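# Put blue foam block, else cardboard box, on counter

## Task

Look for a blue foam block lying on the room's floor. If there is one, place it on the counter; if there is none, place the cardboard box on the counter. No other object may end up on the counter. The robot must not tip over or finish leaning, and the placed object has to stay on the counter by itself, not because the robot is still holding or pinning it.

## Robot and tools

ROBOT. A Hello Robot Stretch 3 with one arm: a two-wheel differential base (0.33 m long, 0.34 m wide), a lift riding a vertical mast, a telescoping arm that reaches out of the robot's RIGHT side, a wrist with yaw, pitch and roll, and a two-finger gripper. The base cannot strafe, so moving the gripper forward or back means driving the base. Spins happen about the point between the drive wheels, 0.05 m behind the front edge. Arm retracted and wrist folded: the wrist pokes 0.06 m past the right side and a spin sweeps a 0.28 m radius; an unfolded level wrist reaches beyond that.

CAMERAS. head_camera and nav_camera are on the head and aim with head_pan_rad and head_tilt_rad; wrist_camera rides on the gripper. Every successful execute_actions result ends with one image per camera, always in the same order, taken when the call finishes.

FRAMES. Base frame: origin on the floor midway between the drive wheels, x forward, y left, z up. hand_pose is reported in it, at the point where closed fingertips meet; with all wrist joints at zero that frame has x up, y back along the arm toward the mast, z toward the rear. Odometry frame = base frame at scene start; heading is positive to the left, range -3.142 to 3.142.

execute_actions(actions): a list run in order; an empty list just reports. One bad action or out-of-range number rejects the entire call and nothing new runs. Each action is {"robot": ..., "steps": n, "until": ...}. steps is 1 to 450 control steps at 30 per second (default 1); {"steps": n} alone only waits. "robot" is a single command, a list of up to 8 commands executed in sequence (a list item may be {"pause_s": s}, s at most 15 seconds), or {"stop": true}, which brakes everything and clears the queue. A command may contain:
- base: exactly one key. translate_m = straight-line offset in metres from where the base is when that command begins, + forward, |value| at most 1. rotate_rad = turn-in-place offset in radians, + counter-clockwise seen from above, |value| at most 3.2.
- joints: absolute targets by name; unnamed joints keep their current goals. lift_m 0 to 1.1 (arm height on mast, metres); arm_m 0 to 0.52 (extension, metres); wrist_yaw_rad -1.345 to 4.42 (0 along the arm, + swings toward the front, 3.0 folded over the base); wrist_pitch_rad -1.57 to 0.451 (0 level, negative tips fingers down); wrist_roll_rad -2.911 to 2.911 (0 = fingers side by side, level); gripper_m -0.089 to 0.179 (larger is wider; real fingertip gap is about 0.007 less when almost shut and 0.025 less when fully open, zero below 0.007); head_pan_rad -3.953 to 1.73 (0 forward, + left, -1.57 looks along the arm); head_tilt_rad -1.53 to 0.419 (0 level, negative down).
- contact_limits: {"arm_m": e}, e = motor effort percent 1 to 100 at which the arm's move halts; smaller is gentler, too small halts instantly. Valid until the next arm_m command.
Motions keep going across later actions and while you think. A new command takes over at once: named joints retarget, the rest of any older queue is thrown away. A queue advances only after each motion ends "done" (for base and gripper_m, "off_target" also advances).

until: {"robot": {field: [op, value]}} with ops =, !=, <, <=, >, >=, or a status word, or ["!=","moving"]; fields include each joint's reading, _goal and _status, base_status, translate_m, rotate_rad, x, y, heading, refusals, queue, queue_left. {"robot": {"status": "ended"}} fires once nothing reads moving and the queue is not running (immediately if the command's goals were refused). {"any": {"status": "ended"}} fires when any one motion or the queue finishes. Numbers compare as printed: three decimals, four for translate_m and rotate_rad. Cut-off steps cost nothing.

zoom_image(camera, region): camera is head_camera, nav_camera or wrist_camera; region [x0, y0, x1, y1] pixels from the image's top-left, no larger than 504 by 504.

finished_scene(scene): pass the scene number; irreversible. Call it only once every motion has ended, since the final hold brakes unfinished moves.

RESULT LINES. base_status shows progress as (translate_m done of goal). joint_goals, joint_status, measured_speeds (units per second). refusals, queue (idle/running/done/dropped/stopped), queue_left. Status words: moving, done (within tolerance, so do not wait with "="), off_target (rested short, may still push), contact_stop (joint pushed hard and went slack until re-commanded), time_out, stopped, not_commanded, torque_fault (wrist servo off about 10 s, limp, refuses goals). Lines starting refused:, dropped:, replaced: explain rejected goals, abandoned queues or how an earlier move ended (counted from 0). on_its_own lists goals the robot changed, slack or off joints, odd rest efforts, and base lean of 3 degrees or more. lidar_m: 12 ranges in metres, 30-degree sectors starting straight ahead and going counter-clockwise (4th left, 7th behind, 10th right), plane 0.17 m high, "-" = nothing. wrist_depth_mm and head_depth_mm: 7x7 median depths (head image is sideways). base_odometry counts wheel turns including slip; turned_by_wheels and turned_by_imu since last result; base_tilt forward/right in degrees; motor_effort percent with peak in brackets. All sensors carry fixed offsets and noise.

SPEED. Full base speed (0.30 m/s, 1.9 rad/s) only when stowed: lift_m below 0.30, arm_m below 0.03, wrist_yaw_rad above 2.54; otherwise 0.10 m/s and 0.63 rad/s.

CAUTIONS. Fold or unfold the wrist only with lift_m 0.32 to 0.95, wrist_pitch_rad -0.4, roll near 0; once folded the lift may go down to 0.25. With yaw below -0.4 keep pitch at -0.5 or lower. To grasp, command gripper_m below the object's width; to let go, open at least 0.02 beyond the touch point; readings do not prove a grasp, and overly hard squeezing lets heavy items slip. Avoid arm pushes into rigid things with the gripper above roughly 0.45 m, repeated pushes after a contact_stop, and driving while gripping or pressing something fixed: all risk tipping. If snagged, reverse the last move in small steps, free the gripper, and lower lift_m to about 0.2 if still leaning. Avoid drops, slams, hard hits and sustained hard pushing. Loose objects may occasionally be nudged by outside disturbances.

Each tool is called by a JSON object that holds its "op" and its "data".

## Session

{"op": "execute_actions", "data": {"actions": []}}

Scene clock: 0.00 s.
robot.base_odometry: x=+0.000 y=+0.000 heading=+0.000 (m, m, rad; robot's odometry frame)
robot.turned_by_wheels: +0.000 (rad since the last result)
robot.turned_by_imu: +0.000 (rad since the last result)
robot.base_tilt: forward=-1.9 right=-1.4 (deg)
robot.lidar_m: 1.48 1.77 1.78 2.06 3.17 1.30 1.49 2.00 2.00 1.87 1.21 1.62
robot.head_depth_mm: 1724 1730 1717 1754 1676 1017 1724 / 1888 1888 1893 1899 1822 1177 1828 / 2009 2104 2086 2080 2060 2049 2058 / 2098 2256 2283 2288 2260 2345 2225 / 2075 2124 2162 2168 2200 2196 2156 / 1944 1957 1948 1968 1967 2001 2005 / 1820 1828 1820 1830 1854 1860 1864
robot.base_status: not_commanded
robot.joint_positions: lift_m=+0.444 arm_m=-0.001 wrist_yaw_rad=+2.829 wrist_pitch_rad=-0.405 wrist_roll_rad=-0.007 gripper_m=+0.037 head_pan_rad=+0.004 head_tilt_rad=-0.023
robot.joint_goals: lift_m=+0.444 arm_m=-0.001 wrist_yaw_rad=+2.829 wrist_pitch_rad=-0.405 wrist_roll_rad=-0.007 gripper_m=+0.037 head_pan_rad=+0.004 head_tilt_rad=-0.023
robot.joint_status: lift_m=not_commanded arm_m=not_commanded wrist_yaw_rad=not_commanded wrist_pitch_rad=not_commanded wrist_roll_rad=not_commanded gripper_m=not_commanded head_pan_rad=not_commanded head_tilt_rad=not_commanded
robot.measured_speeds: translate_m=+0.000 rotate_rad=+0.000 lift_m=+0.000 arm_m=+0.000 wrist_yaw_rad=+0.000 wrist_pitch_rad=+0.000 wrist_roll_rad=+0.000 head_pan_rad=+0.000 head_tilt_rad=+0.000
robot: refusals=0 queue=idle queue_left=0
robot.motor_effort: left_wheel=+0 right_wheel=+0 lift_m=+35 arm_m=-1 wrist_yaw_rad=+0 wrist_pitch_rad=+5 wrist_roll_rad=+0 gripper_m=+0 head_pan_rad=+1 head_tilt_rad=+3 (%)
robot.hand_pose: x=+0.0484 y=+0.0712 z=+0.4599 quat_wxyz=(+0.249, +0.704, +0.034, +0.665) (m; robot's base frame)
robot.wrist_depth_mm: - - - - - - - / - - - - - - - / - - - - - - - / - 921 957 966 - - - / 743 779 786 802 814 817 833 / 646 - 652 663 663 691 686 / 559 - 578 588 600 603 599
pictures: head_camera (sideways: a quarter turn clockwise sets it upright), nav_camera (sideways: a quarter turn counterclockwise sets it upright), wrist_camera
Images, in order (width x height): head_camera 896x504, nav_camera 672x504, wrist_camera 644x364.

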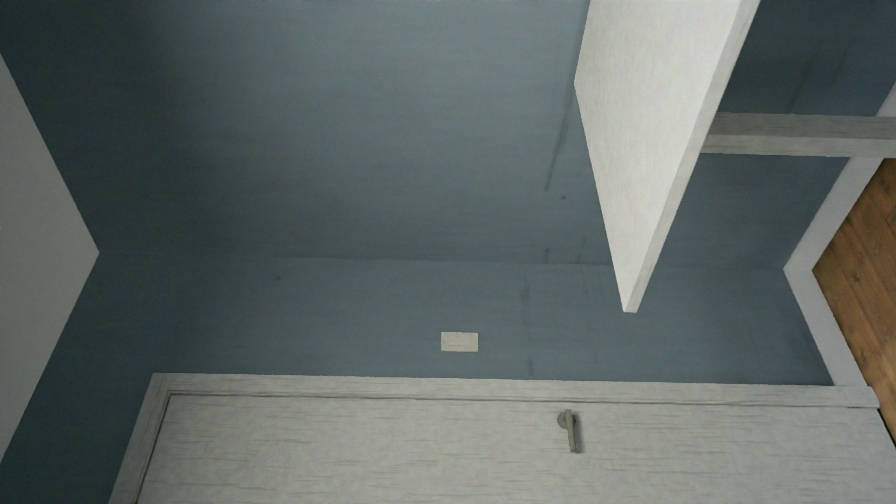

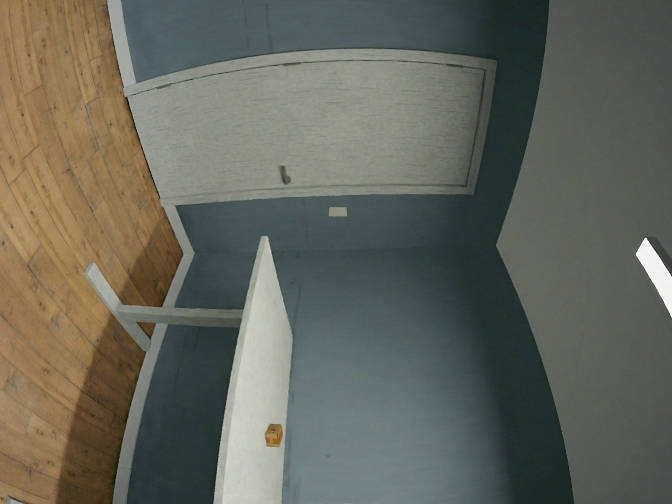

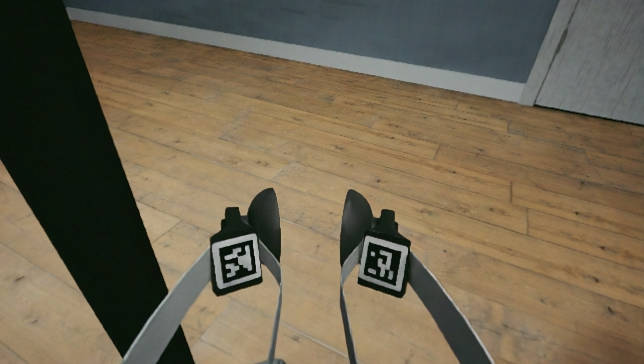

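{"op": "execute_actions", "data": {"actions": [{"robot":{"joints":{"wrist_yaw_rad":3.0,"lift_m":0.27,"head_pan_rad":-1.2,"head_tilt_rad":-0.7}},"steps":100,"until":{"robot":{"head_pan_rad":["<",-1.1]}}}]}}

{"op": "execute_actions", "data": {"actions": [{"robot":{"joints":{"head_pan_rad":-2.7}},"steps":100,"until":{"robot":{"head_pan_rad":["<",-2.6]}}}]}}

{"op": "execute_actions", "data": {"actions": [{"robot":{"base":{"rotate_rad":2.0},"joints":{"head_pan_rad":0}},"steps":100,"until":{"robot":{"status":"ended"}}}]}}

Scene clock: 0.90 s.
robot.base_odometry: x=+0.000 y=+0.000 heading=+0.000 (m, m, rad; robot's odometry frame)
robot.turned_by_wheels: +0.000 (rad since the last result)
robot.turned_by_imu: +0.000 (rad since the last result)
robot.base_tilt: forward=-1.9 right=-1.4 (deg)
robot.lidar_m: 1.47 1.77 1.78 2.06 3.17 1.30 1.49 1.99 2.00 1.87 1.21 1.62
robot.head_depth_mm: 1618 1790 2050 2042 1648 1403 1205 / 1541 1707 2004 2019 1657 1399 1205 / 1498 968 1923 2031 1649 1391 1211 / 1421 967 1779 1898 1641 1396 1215 / 1365 972 1794 1936 1656 1392 1207 / 1356 976 1728 1911 1652 1396 1210 / 1317 970 1661 1853 1666 1393 1217
robot.base_status: not_commanded
robot.joint_positions: lift_m=+0.397 arm_m=-0.001 wrist_yaw_rad=+2.997 wrist_pitch_rad=-0.405 wrist_roll_rad=-0.007 gripper_m=+0.037 head_pan_rad=-1.135 head_tilt_rad=-0.691
robot.joint_goals: lift_m=+0.270 arm_m=-0.001 wrist_yaw_rad=+3.000 wrist_pitch_rad=-0.405 wrist_roll_rad=-0.007 gripper_m=+0.037 head_pan_rad=-1.200 head_tilt_rad=-0.700
robot.joint_status: lift_m=moving arm_m=not_commanded wrist_yaw_rad=moving wrist_pitch_rad=not_commanded wrist_roll_rad=not_commanded gripper_m=not_commanded head_pan_rad=moving head_tilt_rad=moving
robot.measured_speeds: translate_m=+0.000 rotate_rad=+0.000 lift_m=-0.110 arm_m=+0.000 wrist_yaw_rad=+0.000 wrist_pitch_rad=+0.000 wrist_roll_rad=+0.000 head_pan_rad=-1.055 head_tilt_rad=+0.000
robot: refusals=0 queue=running queue_left=0
robot.motor_effort: left_wheel=-1(1) right_wheel=+1(0) lift_m=+18(38) arm_m=-1(1) wrist_yaw_rad=+5(3) wrist_pitch_rad=+5(5) wrist_roll_rad=+0(0) gripper_m=-1(1) head_pan_rad=-16(36) head_tilt_rad=-5(44) (%)
robot.hand_pose: x=+0.0114 y=+0.0798 z=+0.4125 quat_wxyz=(+0.192, +0.698, +0.093, +0.683) (m; robot's base frame)
robot.wrist_depth_mm: - - - - - - - / - - - - - - - / - - - - - - - / 819 840 907 882 877 896 946 / 691 703 - 728 723 745 764 / 589 603 593 613 598 628 644 / 526 528 553 541 543 556 559
pictures: head_camera (sideways: a quarter turn clockwise sets it upright), nav_camera (sideways: a quarter turn counterclockwise sets it upright), wrist_camera
Images, in order (width x height): head_camera 896x504, nav_camera 672x504, wrist_camera 644x364.

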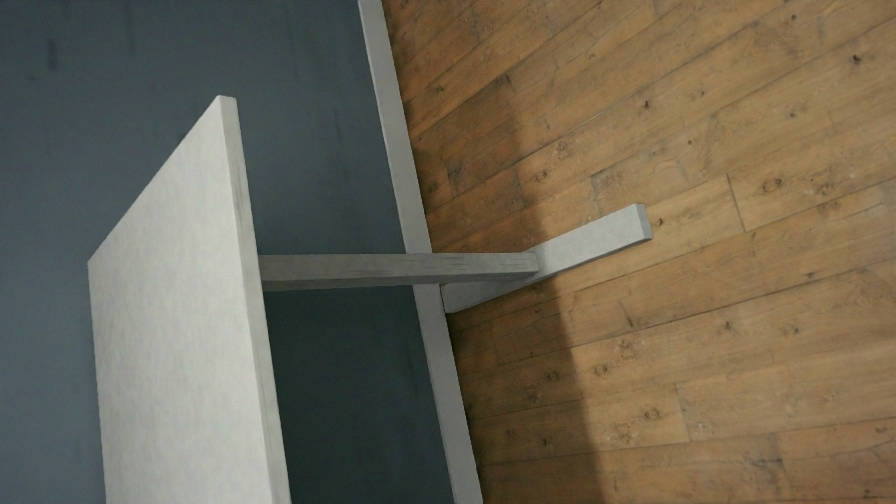

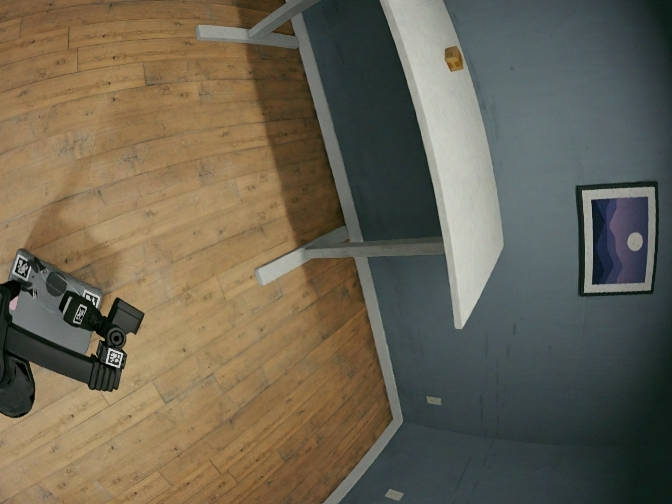

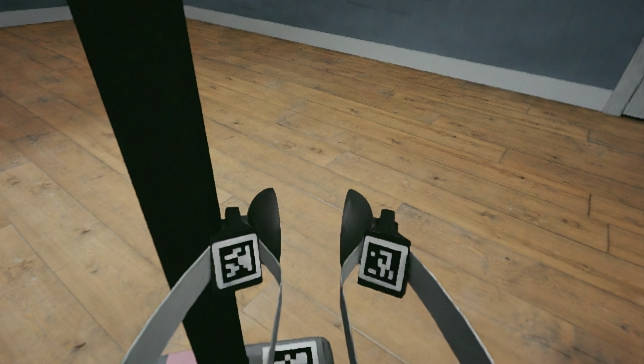

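Scene clock: 1.63 s.
robot.base_odometry: x=+0.000 y=+0.000 heading=+0.000 (m, m, rad; robot's odometry frame)
robot.turned_by_wheels: +0.000 (rad since the last result)
robot.turned_by_imu: +0.000 (rad since the last result)
robot.base_tilt: forward=-2.0 right=-1.4 (deg)
robot.lidar_m: 1.48 1.77 1.78 2.06 3.17 1.30 1.50 2.00 2.00 1.88 1.21 1.62
robot.head_depth_mm: 1899 2133 2372 2023 1641 1396 1207 / 1862 2088 2335 2012 1646 1387 1205 / 1810 2044 2308 2026 1659 1391 1210 / 1760 1999 2246 2011 1661 1401 1206 / 1739 1928 2208 2028 1653 1392 1209 / 1716 1895 2128 2017 1659 1399 1207 / 1671 1860 2092 2027 1653 1403 1205
robot.base_status: not_commanded
robot.joint_positions: lift_m=+0.316 arm_m=-0.001 wrist_yaw_rad=+2.997 wrist_pitch_rad=-0.405 wrist_roll_rad=-0.007 gripper_m=+0.037 head_pan_rad=-2.616 head_tilt_rad=-0.691
robot.joint_goals: lift_m=+0.270 arm_m=-0.001 wrist_yaw_rad=+3.000 wrist_pitch_rad=-0.405 wrist_roll_rad=-0.007 gripper_m=+0.037 head_pan_rad=-2.700 head_tilt_rad=-0.700
robot.joint_status: lift_m=moving arm_m=not_commanded wrist_yaw_rad=moving wrist_pitch_rad=not_commanded wrist_roll_rad=not_commanded gripper_m=not_commanded head_pan_rad=moving head_tilt_rad=moving
robot.measured_speeds: translate_m=+0.000 rotate_rad=+0.000 lift_m=-0.110 arm_m=+0.000 wrist_yaw_rad=+0.000 wrist_pitch_rad=+0.000 wrist_roll_rad=+0.000 head_pan_rad=-1.199 head_tilt_rad=+0.000
robot: refusals=0 queue=running queue_left=0
robot.motor_effort: left_wheel=+0(0) right_wheel=+1(0) lift_m=+19(20) arm_m=-1(0) wrist_yaw_rad=+3(5) wrist_pitch_rad=+5(5) wrist_roll_rad=+0(0) gripper_m=+0(0) head_pan_rad=-20(37) head_tilt_rad=-4(6) (%)
robot.hand_pose: x=+0.0113 y=+0.0798 z=+0.3318 quat_wxyz=(+0.192, +0.698, +0.093, +0.683) (m; robot's base frame)
robot.wrist_depth_mm: - - - - - - - / - - - - - - - / 899 - 951 955 - - - / 711 730 744 755 773 782 795 / 590 606 - 616 636 644 654 / 507 511 - 530 519 547 546 / 457 - - - 465 462 469
pictures: head_camera (sideways: a quarter turn clockwise sets it upright), nav_camera (sideways: a quarter turn counterclockwise sets it upright), wrist_camera
Images, in order (width x height): head_camera 896x504, nav_camera 672x504, wrist_camera 644x364.

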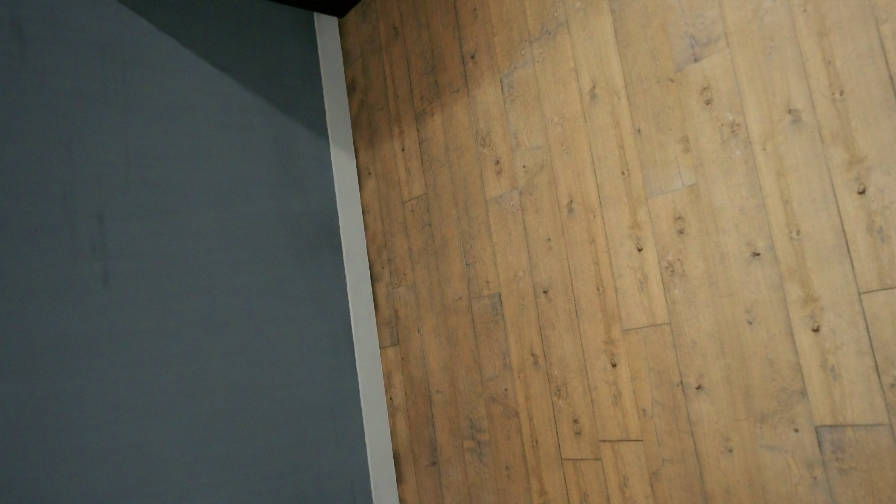

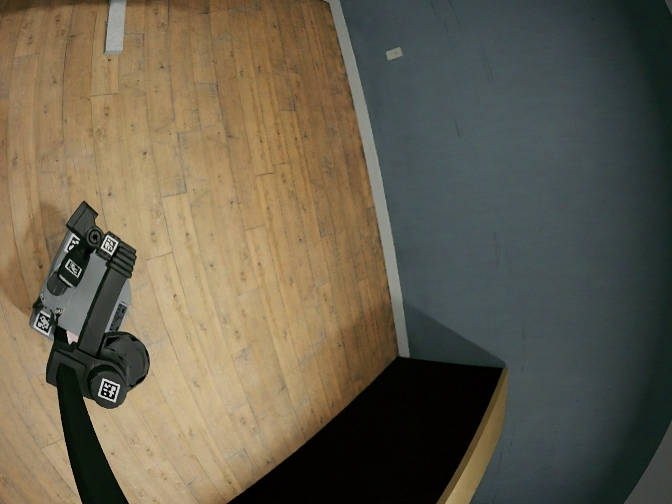

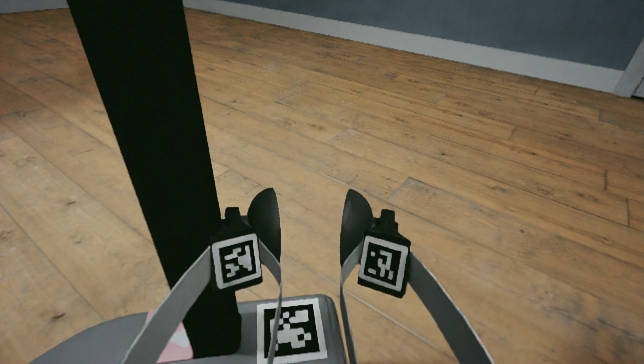

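Scene clock: 4.20 s.
robot.base_odometry: x=+0.000 y=+0.000 heading=+2.000 (m, m, rad; robot's odometry frame)
robot.turned_by_wheels: +2.000 (rad since the last result)
robot.turned_by_imu: +1.990 (rad since the last result)
robot.base_tilt: forward=-1.9 right=-1.4 (deg)
robot.lidar_m: 3.06 1.30 1.42 2.01 2.00 1.99 1.21 1.62 1.48 1.77 1.78 1.96
robot.head_depth_mm: 2669 2849 2578 2007 1641 1390 1207 / 3030 3256 2631 2014 1656 1392 1213 / 3001 3278 2621 2030 1646 1377 1206 / 2891 3186 2611 2013 1658 1394 1207 / 2830 3172 2591 2009 1647 1398 1210 / 2792 3045 2617 2002 1661 1396 1211 / 2725 2995 2603 2042 1657 1392 1211
robot.base_status: done (rotate_rad +1.9999 of +2.0000)
robot.joint_positions: lift_m=+0.270 arm_m=-0.001 wrist_yaw_rad=+2.997 wrist_pitch_rad=-0.405 wrist_roll_rad=-0.007 gripper_m=+0.037 head_pan_rad=-0.007 head_tilt_rad=-0.692
robot.joint_goals: lift_m=+0.270 arm_m=-0.001 wrist_yaw_rad=+3.000 wrist_pitch_rad=-0.405 wrist_roll_rad=-0.007 gripper_m=+0.037 head_pan_rad=+0.000 head_tilt_rad=-0.700
robot.joint_status: lift_m=done arm_m=not_commanded wrist_yaw_rad=done wrist_pitch_rad=not_commanded wrist_roll_rad=not_commanded gripper_m=not_commanded head_pan_rad=done head_tilt_rad=done
robot.measured_speeds: translate_m=+0.000 rotate_rad=+0.000 lift_m=+0.000 arm_m=+0.000 wrist_yaw_rad=+0.000 wrist_pitch_rad=+0.000 wrist_roll_rad=+0.000 head_pan_rad=+0.000 head_tilt_rad=+0.000
robot: refusals=0 queue=done queue_left=0
robot.motor_effort: left_wheel=-3(13) right_wheel=+2(10) lift_m=+20(20) arm_m=+0(1) wrist_yaw_rad=+2(6) wrist_pitch_rad=+5(5) wrist_roll_rad=+0(0) gripper_m=+0(0) head_pan_rad=+3(38) head_tilt_rad=-5(5) (%)
robot.hand_pose: x=+0.0112 y=+0.0798 z=+0.2861 quat_wxyz=(+0.192, +0.698, +0.093, +0.683) (m; robot's base frame)
robot.wrist_depth_mm: - - - - - - - / - - - - - - - / 808 - 848 870 861 902 945 / 641 652 681 675 681 702 717 / 532 536 - 551 571 577 581 / 453 477 - 473 468 485 483 / - - - - 413 424 428
pictures: head_camera (sideways: a quarter turn clockwise sets it upright), nav_camera (sideways: a quarter turn counterclockwise sets it upright), wrist_camera
Images, in order (width x height): head_camera 896x504, nav_camera 672x504, wrist_camera 644x364.

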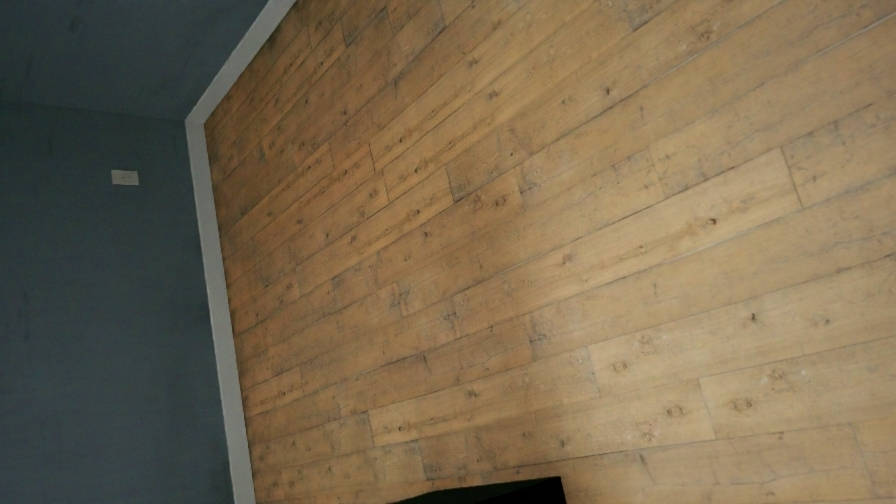

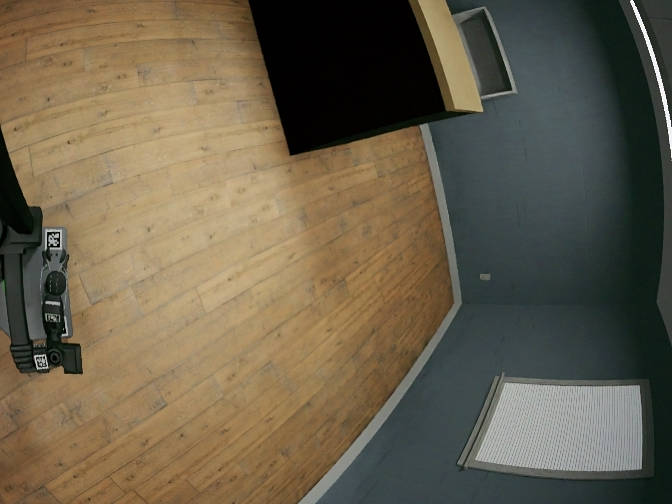

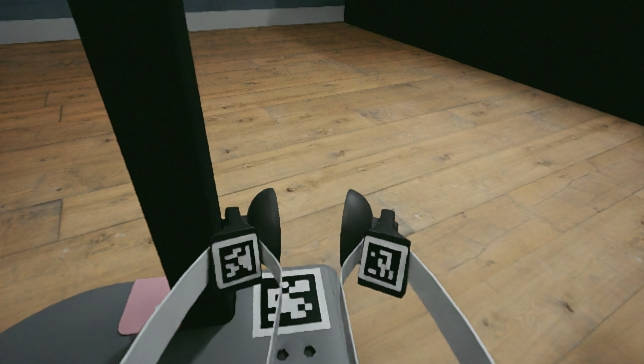

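{"op": "execute_actions", "data": {"actions": [{"robot":[{"base":{"rotate_rad":0.12},"joints":{"head_pan_rad":1.3,"head_tilt_rad":-0.8}},{"base":{"translate_m":1.0}}],"steps":300,"until":{"robot":{"translate_m":[">",0.8]}}},{"robot":{"base":{"translate_m":1.0}},"steps":300,"until":{"robot":{"translate_m":[">",0.25], "translate_m_goal":["=",1.0]}}},{"steps":300,"until":{"robot":{"status":"ended"}}}]}}

Scene clock: 13.57 s.
robot.base_odometry: x=-0.944 y=+1.543 heading=+2.120 (m, m, rad; robot's odometry frame)
robot.turned_by_wheels: +0.120 (rad since the last result)
robot.turned_by_imu: +0.123 (rad since the last result)
robot.base_tilt: forward=-1.9 right=-1.4 (deg)
robot.lidar_m: 1.42 1.41 1.35 0.59 0.59 0.69 3.03 2.58 1.54 1.34 1.35 1.58
robot.head_depth_mm: 1685 1695 1930 1776 1522 1325 1161 / 1724 1931 2046 1808 1525 1323 1172 / 2301 2549 2133 1796 1523 1325 1174 / 2448 2708 2210 1811 1519 1317 1163 / 2329 2595 2204 1821 1508 1315 1163 / 2233 2520 2252 1677 933 1129 1159 / 2112 2312 654 711 839 1022 1189
robot.base_status: done (translate_m +1.0000 of +1.0000)
robot.joint_positions: lift_m=+0.270 arm_m=-0.001 wrist_yaw_rad=+2.998 wrist_pitch_rad=-0.405 wrist_roll_rad=-0.007 gripper_m=+0.037 head_pan_rad=+1.293 head_tilt_rad=-0.791
robot.joint_goals: lift_m=+0.270 arm_m=-0.001 wrist_yaw_rad=+3.000 wrist_pitch_rad=-0.405 wrist_roll_rad=-0.007 gripper_m=+0.037 head_pan_rad=+1.300 head_tilt_rad=-0.800
robot.joint_status: lift_m=done arm_m=not_commanded wrist_yaw_rad=done wrist_pitch_rad=not_commanded wrist_roll_rad=not_commanded gripper_m=not_commanded head_pan_rad=done head_tilt_rad=done
robot.measured_speeds: translate_m=+0.000 rotate_rad=+0.000 lift_m=+0.000 arm_m=+0.000 wrist_yaw_rad=+0.000 wrist_pitch_rad=+0.000 wrist_roll_rad=+0.000 head_pan_rad=+0.000 head_tilt_rad=+0.000
robot: refusals=0 queue=done queue_left=0
robot.motor_effort: left_wheel=-4(14) right_wheel=+3(8) lift_m=+20(20) arm_m=-1(0) wrist_yaw_rad=+1(2) wrist_pitch_rad=+5(5) wrist_roll_rad=+0(0) gripper_m=+0(0) head_pan_rad=+4(40) head_tilt_rad=-5(18) (%)
robot.hand_pose: x=+0.0111 y=+0.0798 z=+0.2861 quat_wxyz=(+0.192, +0.698, +0.093, +0.683) (m; robot's base frame)
robot.wrist_depth_mm: 461 - 542 - - - - / 502 - 604 - - - - / 537 - 772 854 882 917 917 / 579 612 679 694 699 691 725 / 540 533 - 560 570 580 576 / 459 478 - 470 469 483 497 / - - - - 413 418 421
pictures: head_camera (sideways: a quarter turn clockwise sets it upright), nav_camera (sideways: a quarter turn counterclockwise sets it upright), wrist_camera
Images, in order (width x height): head_camera 896x504, nav_camera 672x504, wrist_camera 644x364.

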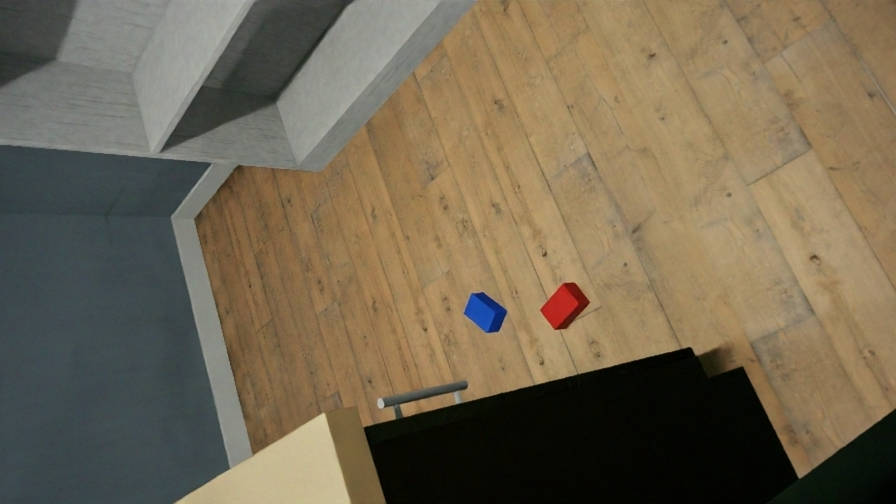

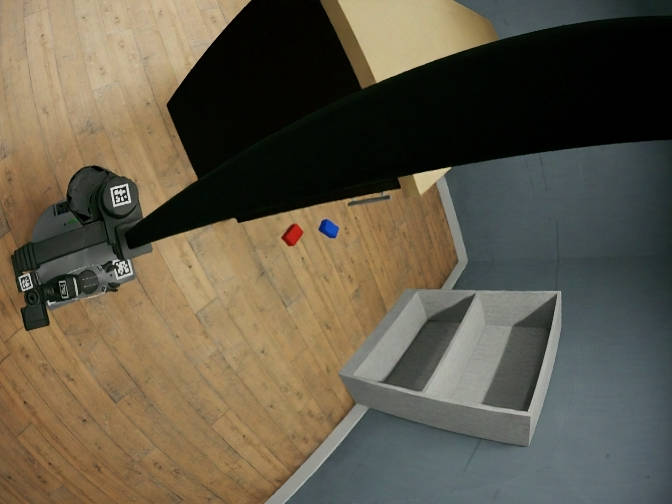

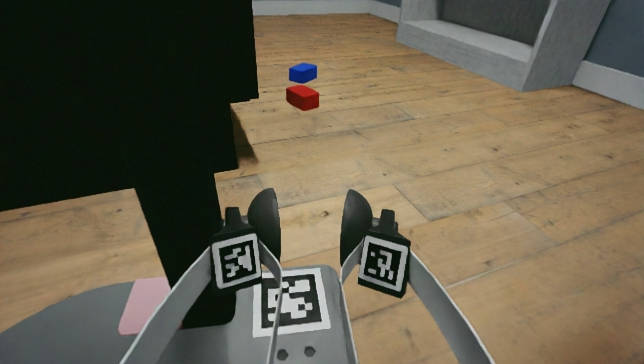

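{"op": "execute_actions", "data": {"actions": [{"robot":[{"base":{"translate_m":0.8},"joints":{"head_pan_rad":-2.4,"head_tilt_rad":-1.0}},{"base":{"rotate_rad":-1.355}},{"base":{"translate_m":-0.75}}],"steps":450,"until":{"robot":{"status":"ended"}}}]}}

Scene clock: 24.93 s.
robot.base_odometry: x=-1.902 y=+1.706 heading=+0.765 (m, m, rad; robot's odometry frame)
robot.turned_by_wheels: -1.355 (rad since the last result)
robot.turned_by_imu: -1.350 (rad since the last result)
robot.base_tilt: forward=-1.9 right=-1.4 (deg)
robot.lidar_m: 1.90 0.90 0.65 0.62 0.64 0.80 1.88 0.98 0.70 0.67 2.78 2.00
robot.head_depth_mm: 1339 1719 1740 1531 1362 1217 - / 1162 1435 1744 1520 1357 1221 - / 1020 1235 1647 1515 1356 1246 - / 911 1073 1297 1535 1360 1242 - / 821 952 1130 1460 1358 1235 - / 747 858 994 1204 1377 1232 1120 / 713 781 892 1050 1316 1240 1124
robot.base_status: done (translate_m -0.7500 of -0.7500)
robot.joint_positions: lift_m=+0.270 arm_m=-0.001 wrist_yaw_rad=+2.998 wrist_pitch_rad=-0.405 wrist_roll_rad=-0.007 gripper_m=+0.037 head_pan_rad=-2.393 head_tilt_rad=-0.989
robot.joint_goals: lift_m=+0.270 arm_m=-0.001 wrist_yaw_rad=+3.000 wrist_pitch_rad=-0.405 wrist_roll_rad=-0.007 gripper_m=+0.037 head_pan_rad=-2.400 head_tilt_rad=-1.000
robot.joint_status: lift_m=done arm_m=not_commanded wrist_yaw_rad=done wrist_pitch_rad=not_commanded wrist_roll_rad=not_commanded gripper_m=not_commanded head_pan_rad=done head_tilt_rad=done
robot.measured_speeds: translate_m=+0.000 rotate_rad=+0.000 lift_m=+0.000 arm_m=+0.000 wrist_yaw_rad=+0.000 wrist_pitch_rad=+0.000 wrist_roll_rad=+0.000 head_pan_rad=+0.000 head_tilt_rad=+0.000
robot: refusals=0 queue=done queue_left=0
robot.motor_effort: left_wheel=+3(14) right_wheel=-1(7) lift_m=+20(20) arm_m=+0(1) wrist_yaw_rad=+1(2) wrist_pitch_rad=+5(5) wrist_roll_rad=+0(0) gripper_m=+0(0) head_pan_rad=-2(38) head_tilt_rad=-7(27) (%)
robot.hand_pose: x=+0.0111 y=+0.0798 z=+0.2861 quat_wxyz=(+0.192, +0.698, +0.093, +0.683) (m; robot's base frame)
robot.wrist_depth_mm: 310 - 576 614 638 659 691 / 358 - 623 659 701 712 773 / 558 - 687 709 769 804 841 / 478 397 682 686 664 705 738 / 421 440 - 556 569 574 582 / 442 477 - 474 465 497 491 / - - - - 413 422 424
pictures: head_camera (sideways: a quarter turn clockwise sets it upright), nav_camera (sideways: a quarter turn counterclockwise sets it upright), wrist_camera
Images, in order (width x height): head_camera 896x504, nav_camera 672x504, wrist_camera 644x364.

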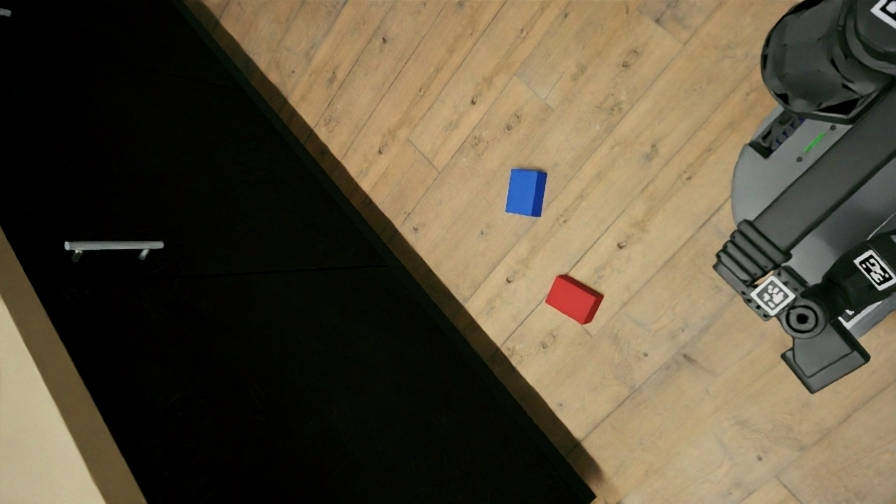

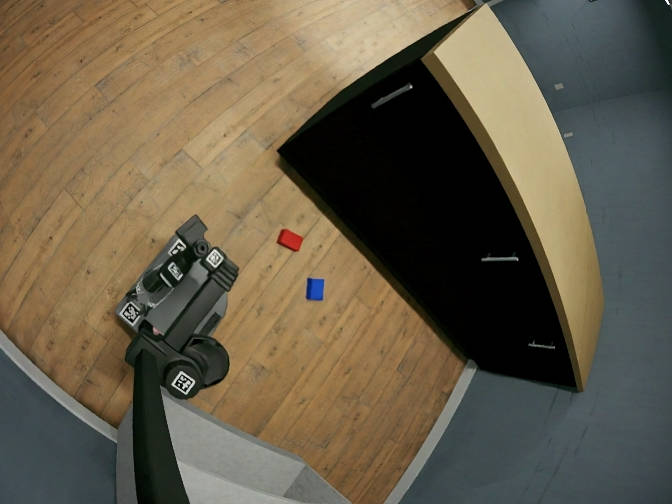

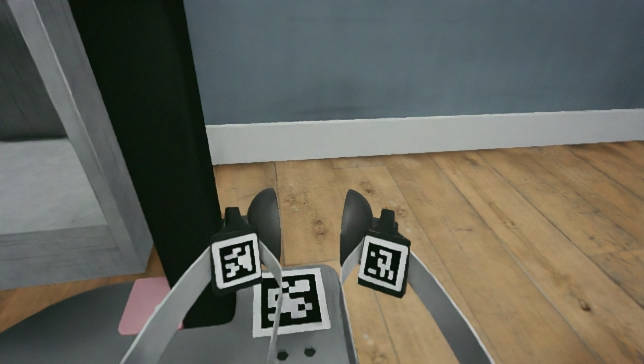

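{"op": "execute_actions", "data": {"actions": [{"robot":{"base":{"translate_m":-0.52},"joints":{"lift_m":0.29,"head_pan_rad":-1.57,"head_tilt_rad":-1.2}},"steps":200,"until":{"robot":{"translate_m":["<",-0.3]}}},{"robot":{"joints":{"lift_m":0.34}},"steps":100,"until":{"robot":{"lift_m":[">",0.325]}}},{"robot":{"joints":{"wrist_yaw_rad":0}},"steps":100,"until":{"robot":{"wrist_yaw_rad":["<",1.3]}}},{"robot":{"joints":{"wrist_pitch_rad":-1.5,"gripper_m":0.179,"arm_m":0.19}},"steps":200,"until":{"robot":{"wrist_yaw_rad":["<",0.3]}}},{"robot":{"joints":{"lift_m":0.27}},"steps":200,"until":{"robot":{"status":"ended"}}}]}}

Scene clock: 31.33 s.
robot.base_odometry: x=-2.277 y=+1.346 heading=+0.765 (m, m, rad; robot's odometry frame)
robot.turned_by_wheels: +0.000 (rad since the last result)
robot.turned_by_imu: -0.002 (rad since the last result)
robot.base_tilt: forward=-2.0 right=-1.4 (deg)
robot.lidar_m: 2.42 0.89 0.43 0.56 0.58 0.54 1.35 1.00 0.72 0.69 0.71 2.53
robot.head_depth_mm: 728 903 1176 1368 1269 1189 - / 728 904 1186 1365 1260 - - / 728 901 1188 1402 1258 - - / 730 904 1188 1374 1275 1186 1111 / 730 907 1200 1378 1284 1196 1118 / 734 907 1191 1388 1285 1198 1120 / 731 906 1195 1390 1292 1204 1130
robot.base_status: done (translate_m -0.5200 of -0.5200)
robot.joint_positions: lift_m=+0.271 arm_m=+0.190 wrist_yaw_rad=+0.002 wrist_pitch_rad=-1.494 wrist_roll_rad=-0.007 gripper_m=+0.179 head_pan_rad=-1.576 head_tilt_rad=-1.185
robot.joint_goals: lift_m=+0.270 arm_m=+0.190 wrist_yaw_rad=+0.000 wrist_pitch_rad=-1.500 wrist_roll_rad=-0.007 gripper_m=+0.179 head_pan_rad=-1.570 head_tilt_rad=-1.200
robot.joint_status: lift_m=done arm_m=done wrist_yaw_rad=done wrist_pitch_rad=done wrist_roll_rad=not_commanded gripper_m=done head_pan_rad=done head_tilt_rad=done
robot.measured_speeds: translate_m=+0.000 rotate_rad=+0.000 lift_m=+0.000 arm_m=+0.000 wrist_yaw_rad=+0.000 wrist_pitch_rad=+0.000 wrist_roll_rad=+0.000 head_pan_rad=+0.000 head_tilt_rad=+0.000
robot: refusals=0 queue=done queue_left=0
robot.motor_effort: left_wheel=+2(9) right_wheel=-1(7) lift_m=+20(52) arm_m=+4(5) wrist_yaw_rad=-3(1) wrist_pitch_rad=-2(5) wrist_roll_rad=+0(0) gripper_m=+1(99) head_pan_rad=+2(33) head_tilt_rad=-9(27) (%)
robot.hand_pose: x=-0.0216 y=-0.3302 z=+0.1519 quat_wxyz=(+0.521, +0.483, -0.516, -0.479) (m; robot's base frame)
robot.wrist_depth_mm: 262 286 289 291 297 298 303 / 288 292 292 258 303 305 312 / 294 297 300 262 308 313 316 / 301 304 309 311 313 317 321 / 304 313 313 316 319 324 328 / - 317 323 326 328 337 337 / 323 323 330 330 335 344 349
pictures: head_camera (sideways: a quarter turn clockwise sets it upright), nav_camera (sideways: a quarter turn counterclockwise sets it upright), wrist_camera
Images, in order (width x height): head_camera 896x504, nav_camera 672x504, wrist_camera 644x364.

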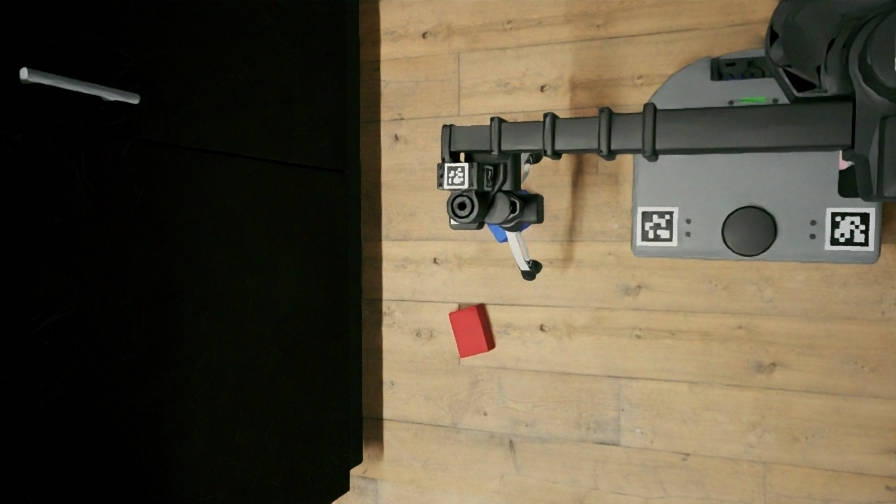

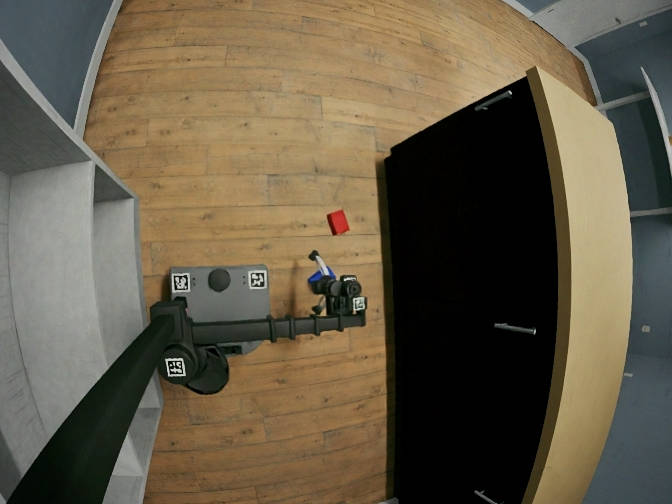

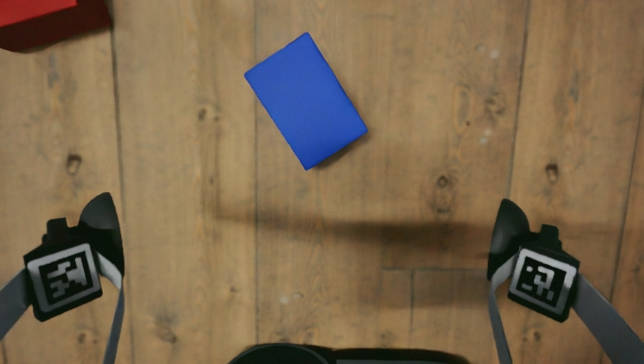

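{"op": "execute_actions", "data": {"actions": [{"robot":{"joints":{"wrist_roll_rad":1.0,"arm_m":0.27,"lift_m":0.195}},"steps":200,"until":{"robot":{"status":"ended"}}}]}}

Scene clock: 33.20 s.
robot.base_odometry: x=-2.277 y=+1.346 heading=+0.765 (m, m, rad; robot's odometry frame)
robot.turned_by_wheels: +0.000 (rad since the last result)
robot.turned_by_imu: +0.000 (rad since the last result)
robot.base_tilt: forward=-2.0 right=-1.4 (deg)
robot.lidar_m: 2.42 0.89 0.43 0.56 0.58 0.54 1.36 1.00 0.72 0.69 0.71 2.53
robot.head_depth_mm: 732 905 1182 1355 1262 1196 - / 725 898 1191 1367 1266 - - / 728 902 1191 1385 1261 - - / 729 902 1190 1374 1270 1194 1109 / 731 903 1192 1382 1270 1190 1117 / 730 907 1200 1383 1280 1191 1114 / 729 908 1197 1388 1286 1203 1123
robot.base_status: done (translate_m -0.5200 of -0.5200)
robot.joint_positions: lift_m=+0.195 arm_m=+0.270 wrist_yaw_rad=+0.002 wrist_pitch_rad=-1.495 wrist_roll_rad=+0.995 gripper_m=+0.179 head_pan_rad=-1.576 head_tilt_rad=-1.185
robot.joint_goals: lift_m=+0.195 arm_m=+0.270 wrist_yaw_rad=+0.000 wrist_pitch_rad=-1.500 wrist_roll_rad=+1.000 gripper_m=+0.179 head_pan_rad=-1.570 head_tilt_rad=-1.200
robot.joint_status: lift_m=done arm_m=done wrist_yaw_rad=done wrist_pitch_rad=done wrist_roll_rad=done gripper_m=done head_pan_rad=done head_tilt_rad=done
robot.measured_speeds: translate_m=+0.000 rotate_rad=+0.000 lift_m=+0.000 arm_m=+0.000 wrist_yaw_rad=+0.000 wrist_pitch_rad=+0.000 wrist_roll_rad=+0.000 head_pan_rad=+0.000 head_tilt_rad=+0.000
robot: refusals=0 queue=done queue_left=0
robot.motor_effort: left_wheel=+3(3) right_wheel=-1(1) lift_m=+20(20) arm_m=+4(4) wrist_yaw_rad=-2(2) wrist_pitch_rad=-2(2) wrist_roll_rad=+2(2) gripper_m=+1(0) head_pan_rad=+3(4) head_tilt_rad=-9(9) (%)
robot.hand_pose: x=-0.0216 y=-0.4098 z=+0.0769 quat_wxyz=(+0.209, +0.193, -0.703, -0.652) (m; robot's base frame)
robot.wrist_depth_mm: 223 222 220 218 216 214 214 / 229 228 226 224 222 220 218 / 235 234 230 230 228 225 225 / 241 240 238 193 233 234 230 / 248 247 245 196 241 238 236 / - 254 252 251 249 247 241 / 234 259 259 257 256 251 251
pictures: head_camera (sideways: a quarter turn clockwise sets it upright), nav_camera (sideways: a quarter turn counterclockwise sets it upright), wrist_camera
Images, in order (width x height): head_camera 896x504, nav_camera 672x504, wrist_camera 644x364.

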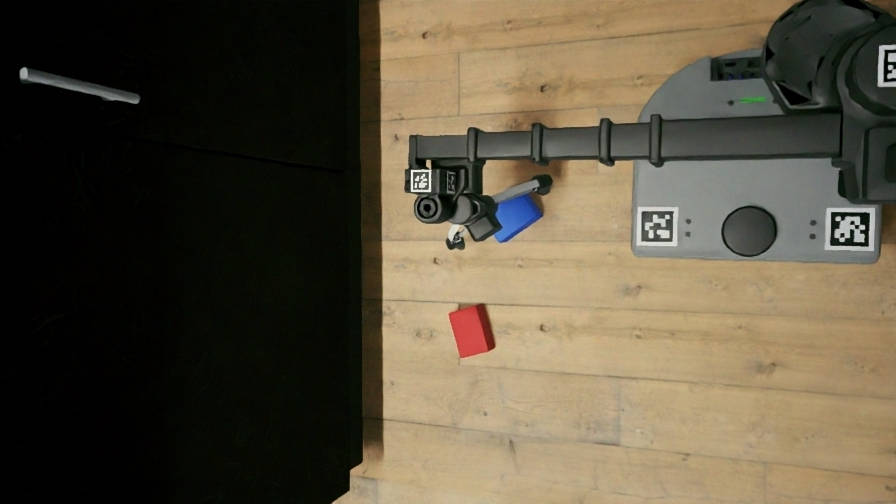

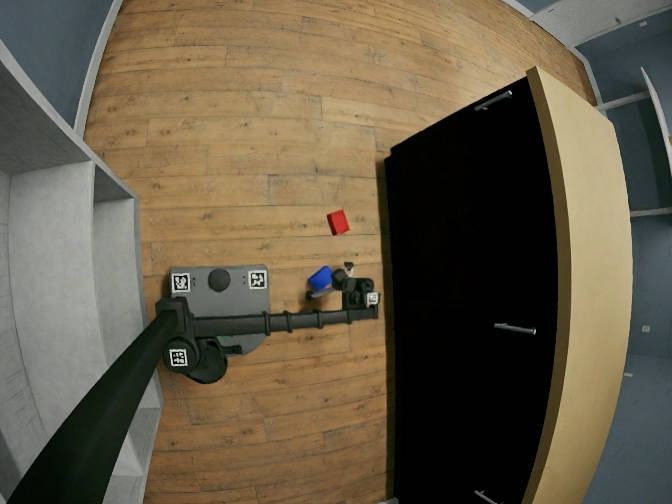

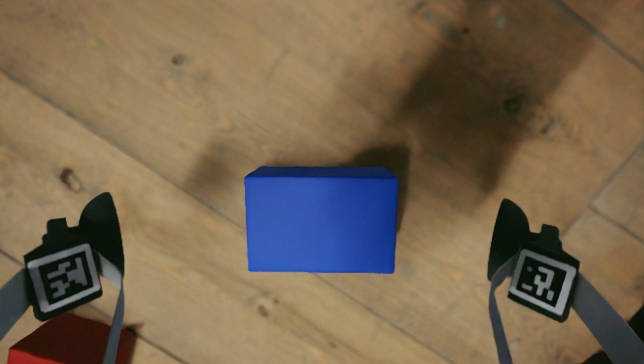

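{"op": "execute_actions", "data": {"actions": [{"robot":[{"base":{"translate_m":0.01},"joints":{"arm_m":0.258,"lift_m":0.145}},{"joints":{"gripper_m":0.045}}],"steps":200,"until":{"robot":{"status":"ended"}}}]}}

Scene clock: 36.30 s.
robot.base_odometry: x=-2.270 y=+1.353 heading=+0.765 (m, m, rad; robot's odometry frame)
robot.turned_by_wheels: +0.000 (rad since the last result)
robot.turned_by_imu: +0.000 (rad since the last result)
robot.base_tilt: forward=-2.0 right=-1.4 (deg)
robot.lidar_m: 2.41 0.89 0.42 0.56 0.58 0.55 1.36 1.00 0.72 0.69 0.71 2.53
robot.head_depth_mm: 725 906 1187 1361 1264 1190 1109 / 730 899 1190 1362 1276 - - / 727 903 1191 1390 1264 - - / 731 906 1190 1375 1283 1195 1111 / 730 903 1191 1371 1280 1194 1122 / 730 909 1197 1394 1279 1203 1128 / 731 910 1190 1387 1285 1207 1125
robot.base_status: done (translate_m +0.0100 of +0.0100)
robot.joint_positions: lift_m=+0.145 arm_m=+0.258 wrist_yaw_rad=+0.002 wrist_pitch_rad=-1.495 wrist_roll_rad=+0.995 gripper_m=+0.046 head_pan_rad=-1.576 head_tilt_rad=-1.185
robot.joint_goals: lift_m=+0.145 arm_m=+0.258 wrist_yaw_rad=+0.000 wrist_pitch_rad=-1.500 wrist_roll_rad=+1.000 gripper_m=+0.045 head_pan_rad=-1.570 head_tilt_rad=-1.200
robot.joint_status: lift_m=done arm_m=done wrist_yaw_rad=done wrist_pitch_rad=done wrist_roll_rad=done gripper_m=done head_pan_rad=done head_tilt_rad=done
robot.measured_speeds: translate_m=+0.000 rotate_rad=+0.000 lift_m=+0.000 arm_m=+0.000 wrist_yaw_rad=+0.000 wrist_pitch_rad=+0.000 wrist_roll_rad=+0.000 head_pan_rad=+0.000 head_tilt_rad=+0.000
robot: refusals=0 queue=done queue_left=0
robot.motor_effort: left_wheel=+3(8) right_wheel=-1(3) lift_m=+20(20) arm_m=-5(6) wrist_yaw_rad=-2(1) wrist_pitch_rad=-2(2) wrist_roll_rad=+2(2) gripper_m=-24(100) head_pan_rad=+1(2) head_tilt_rad=-8(9) (%)
robot.hand_pose: x=-0.0216 y=-0.3984 z=+0.0269 quat_wxyz=(+0.209, +0.193, -0.703, -0.652) (m; robot's base frame)
robot.wrist_depth_mm: 175 175 173 172 170 169 168 / 180 179 178 176 175 174 172 / 184 183 182 181 180 178 177 / 190 189 139 138 143 183 181 / 196 193 143 142 140 189 186 / 202 201 198 145 194 193 192 / 207 207 204 203 200 199 197
pictures: head_camera (sideways: a quarter turn clockwise sets it upright), nav_camera (sideways: a quarter turn counterclockwise sets it upright), wrist_camera
Images, in order (width x height): head_camera 896x504, nav_camera 672x504, wrist_camera 644x364.

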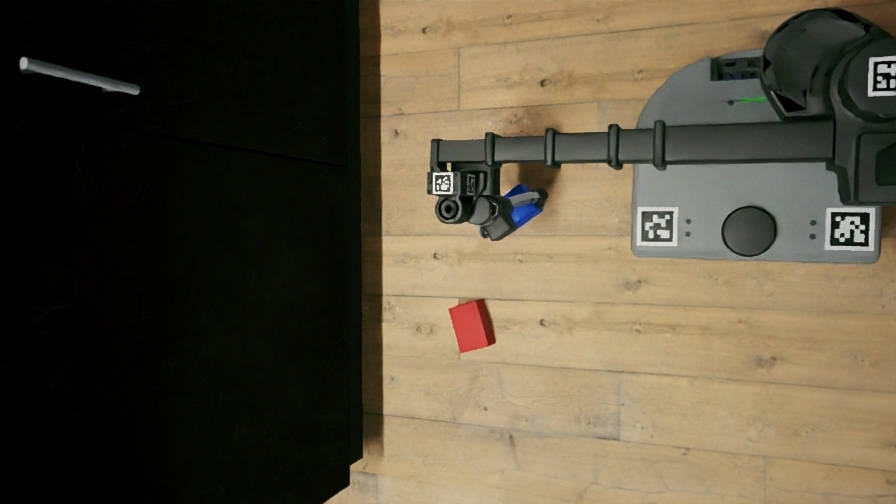

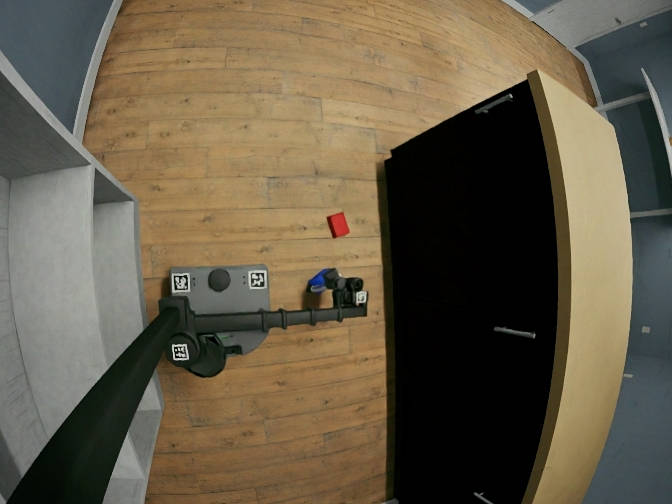

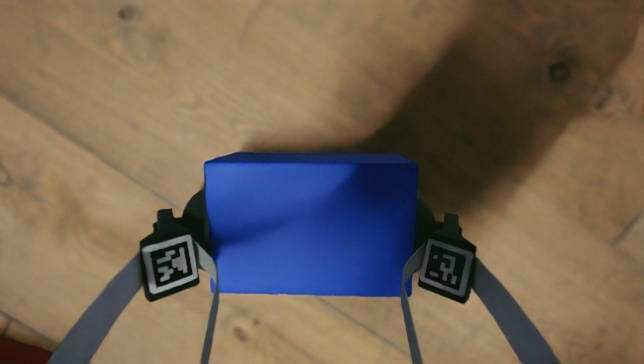

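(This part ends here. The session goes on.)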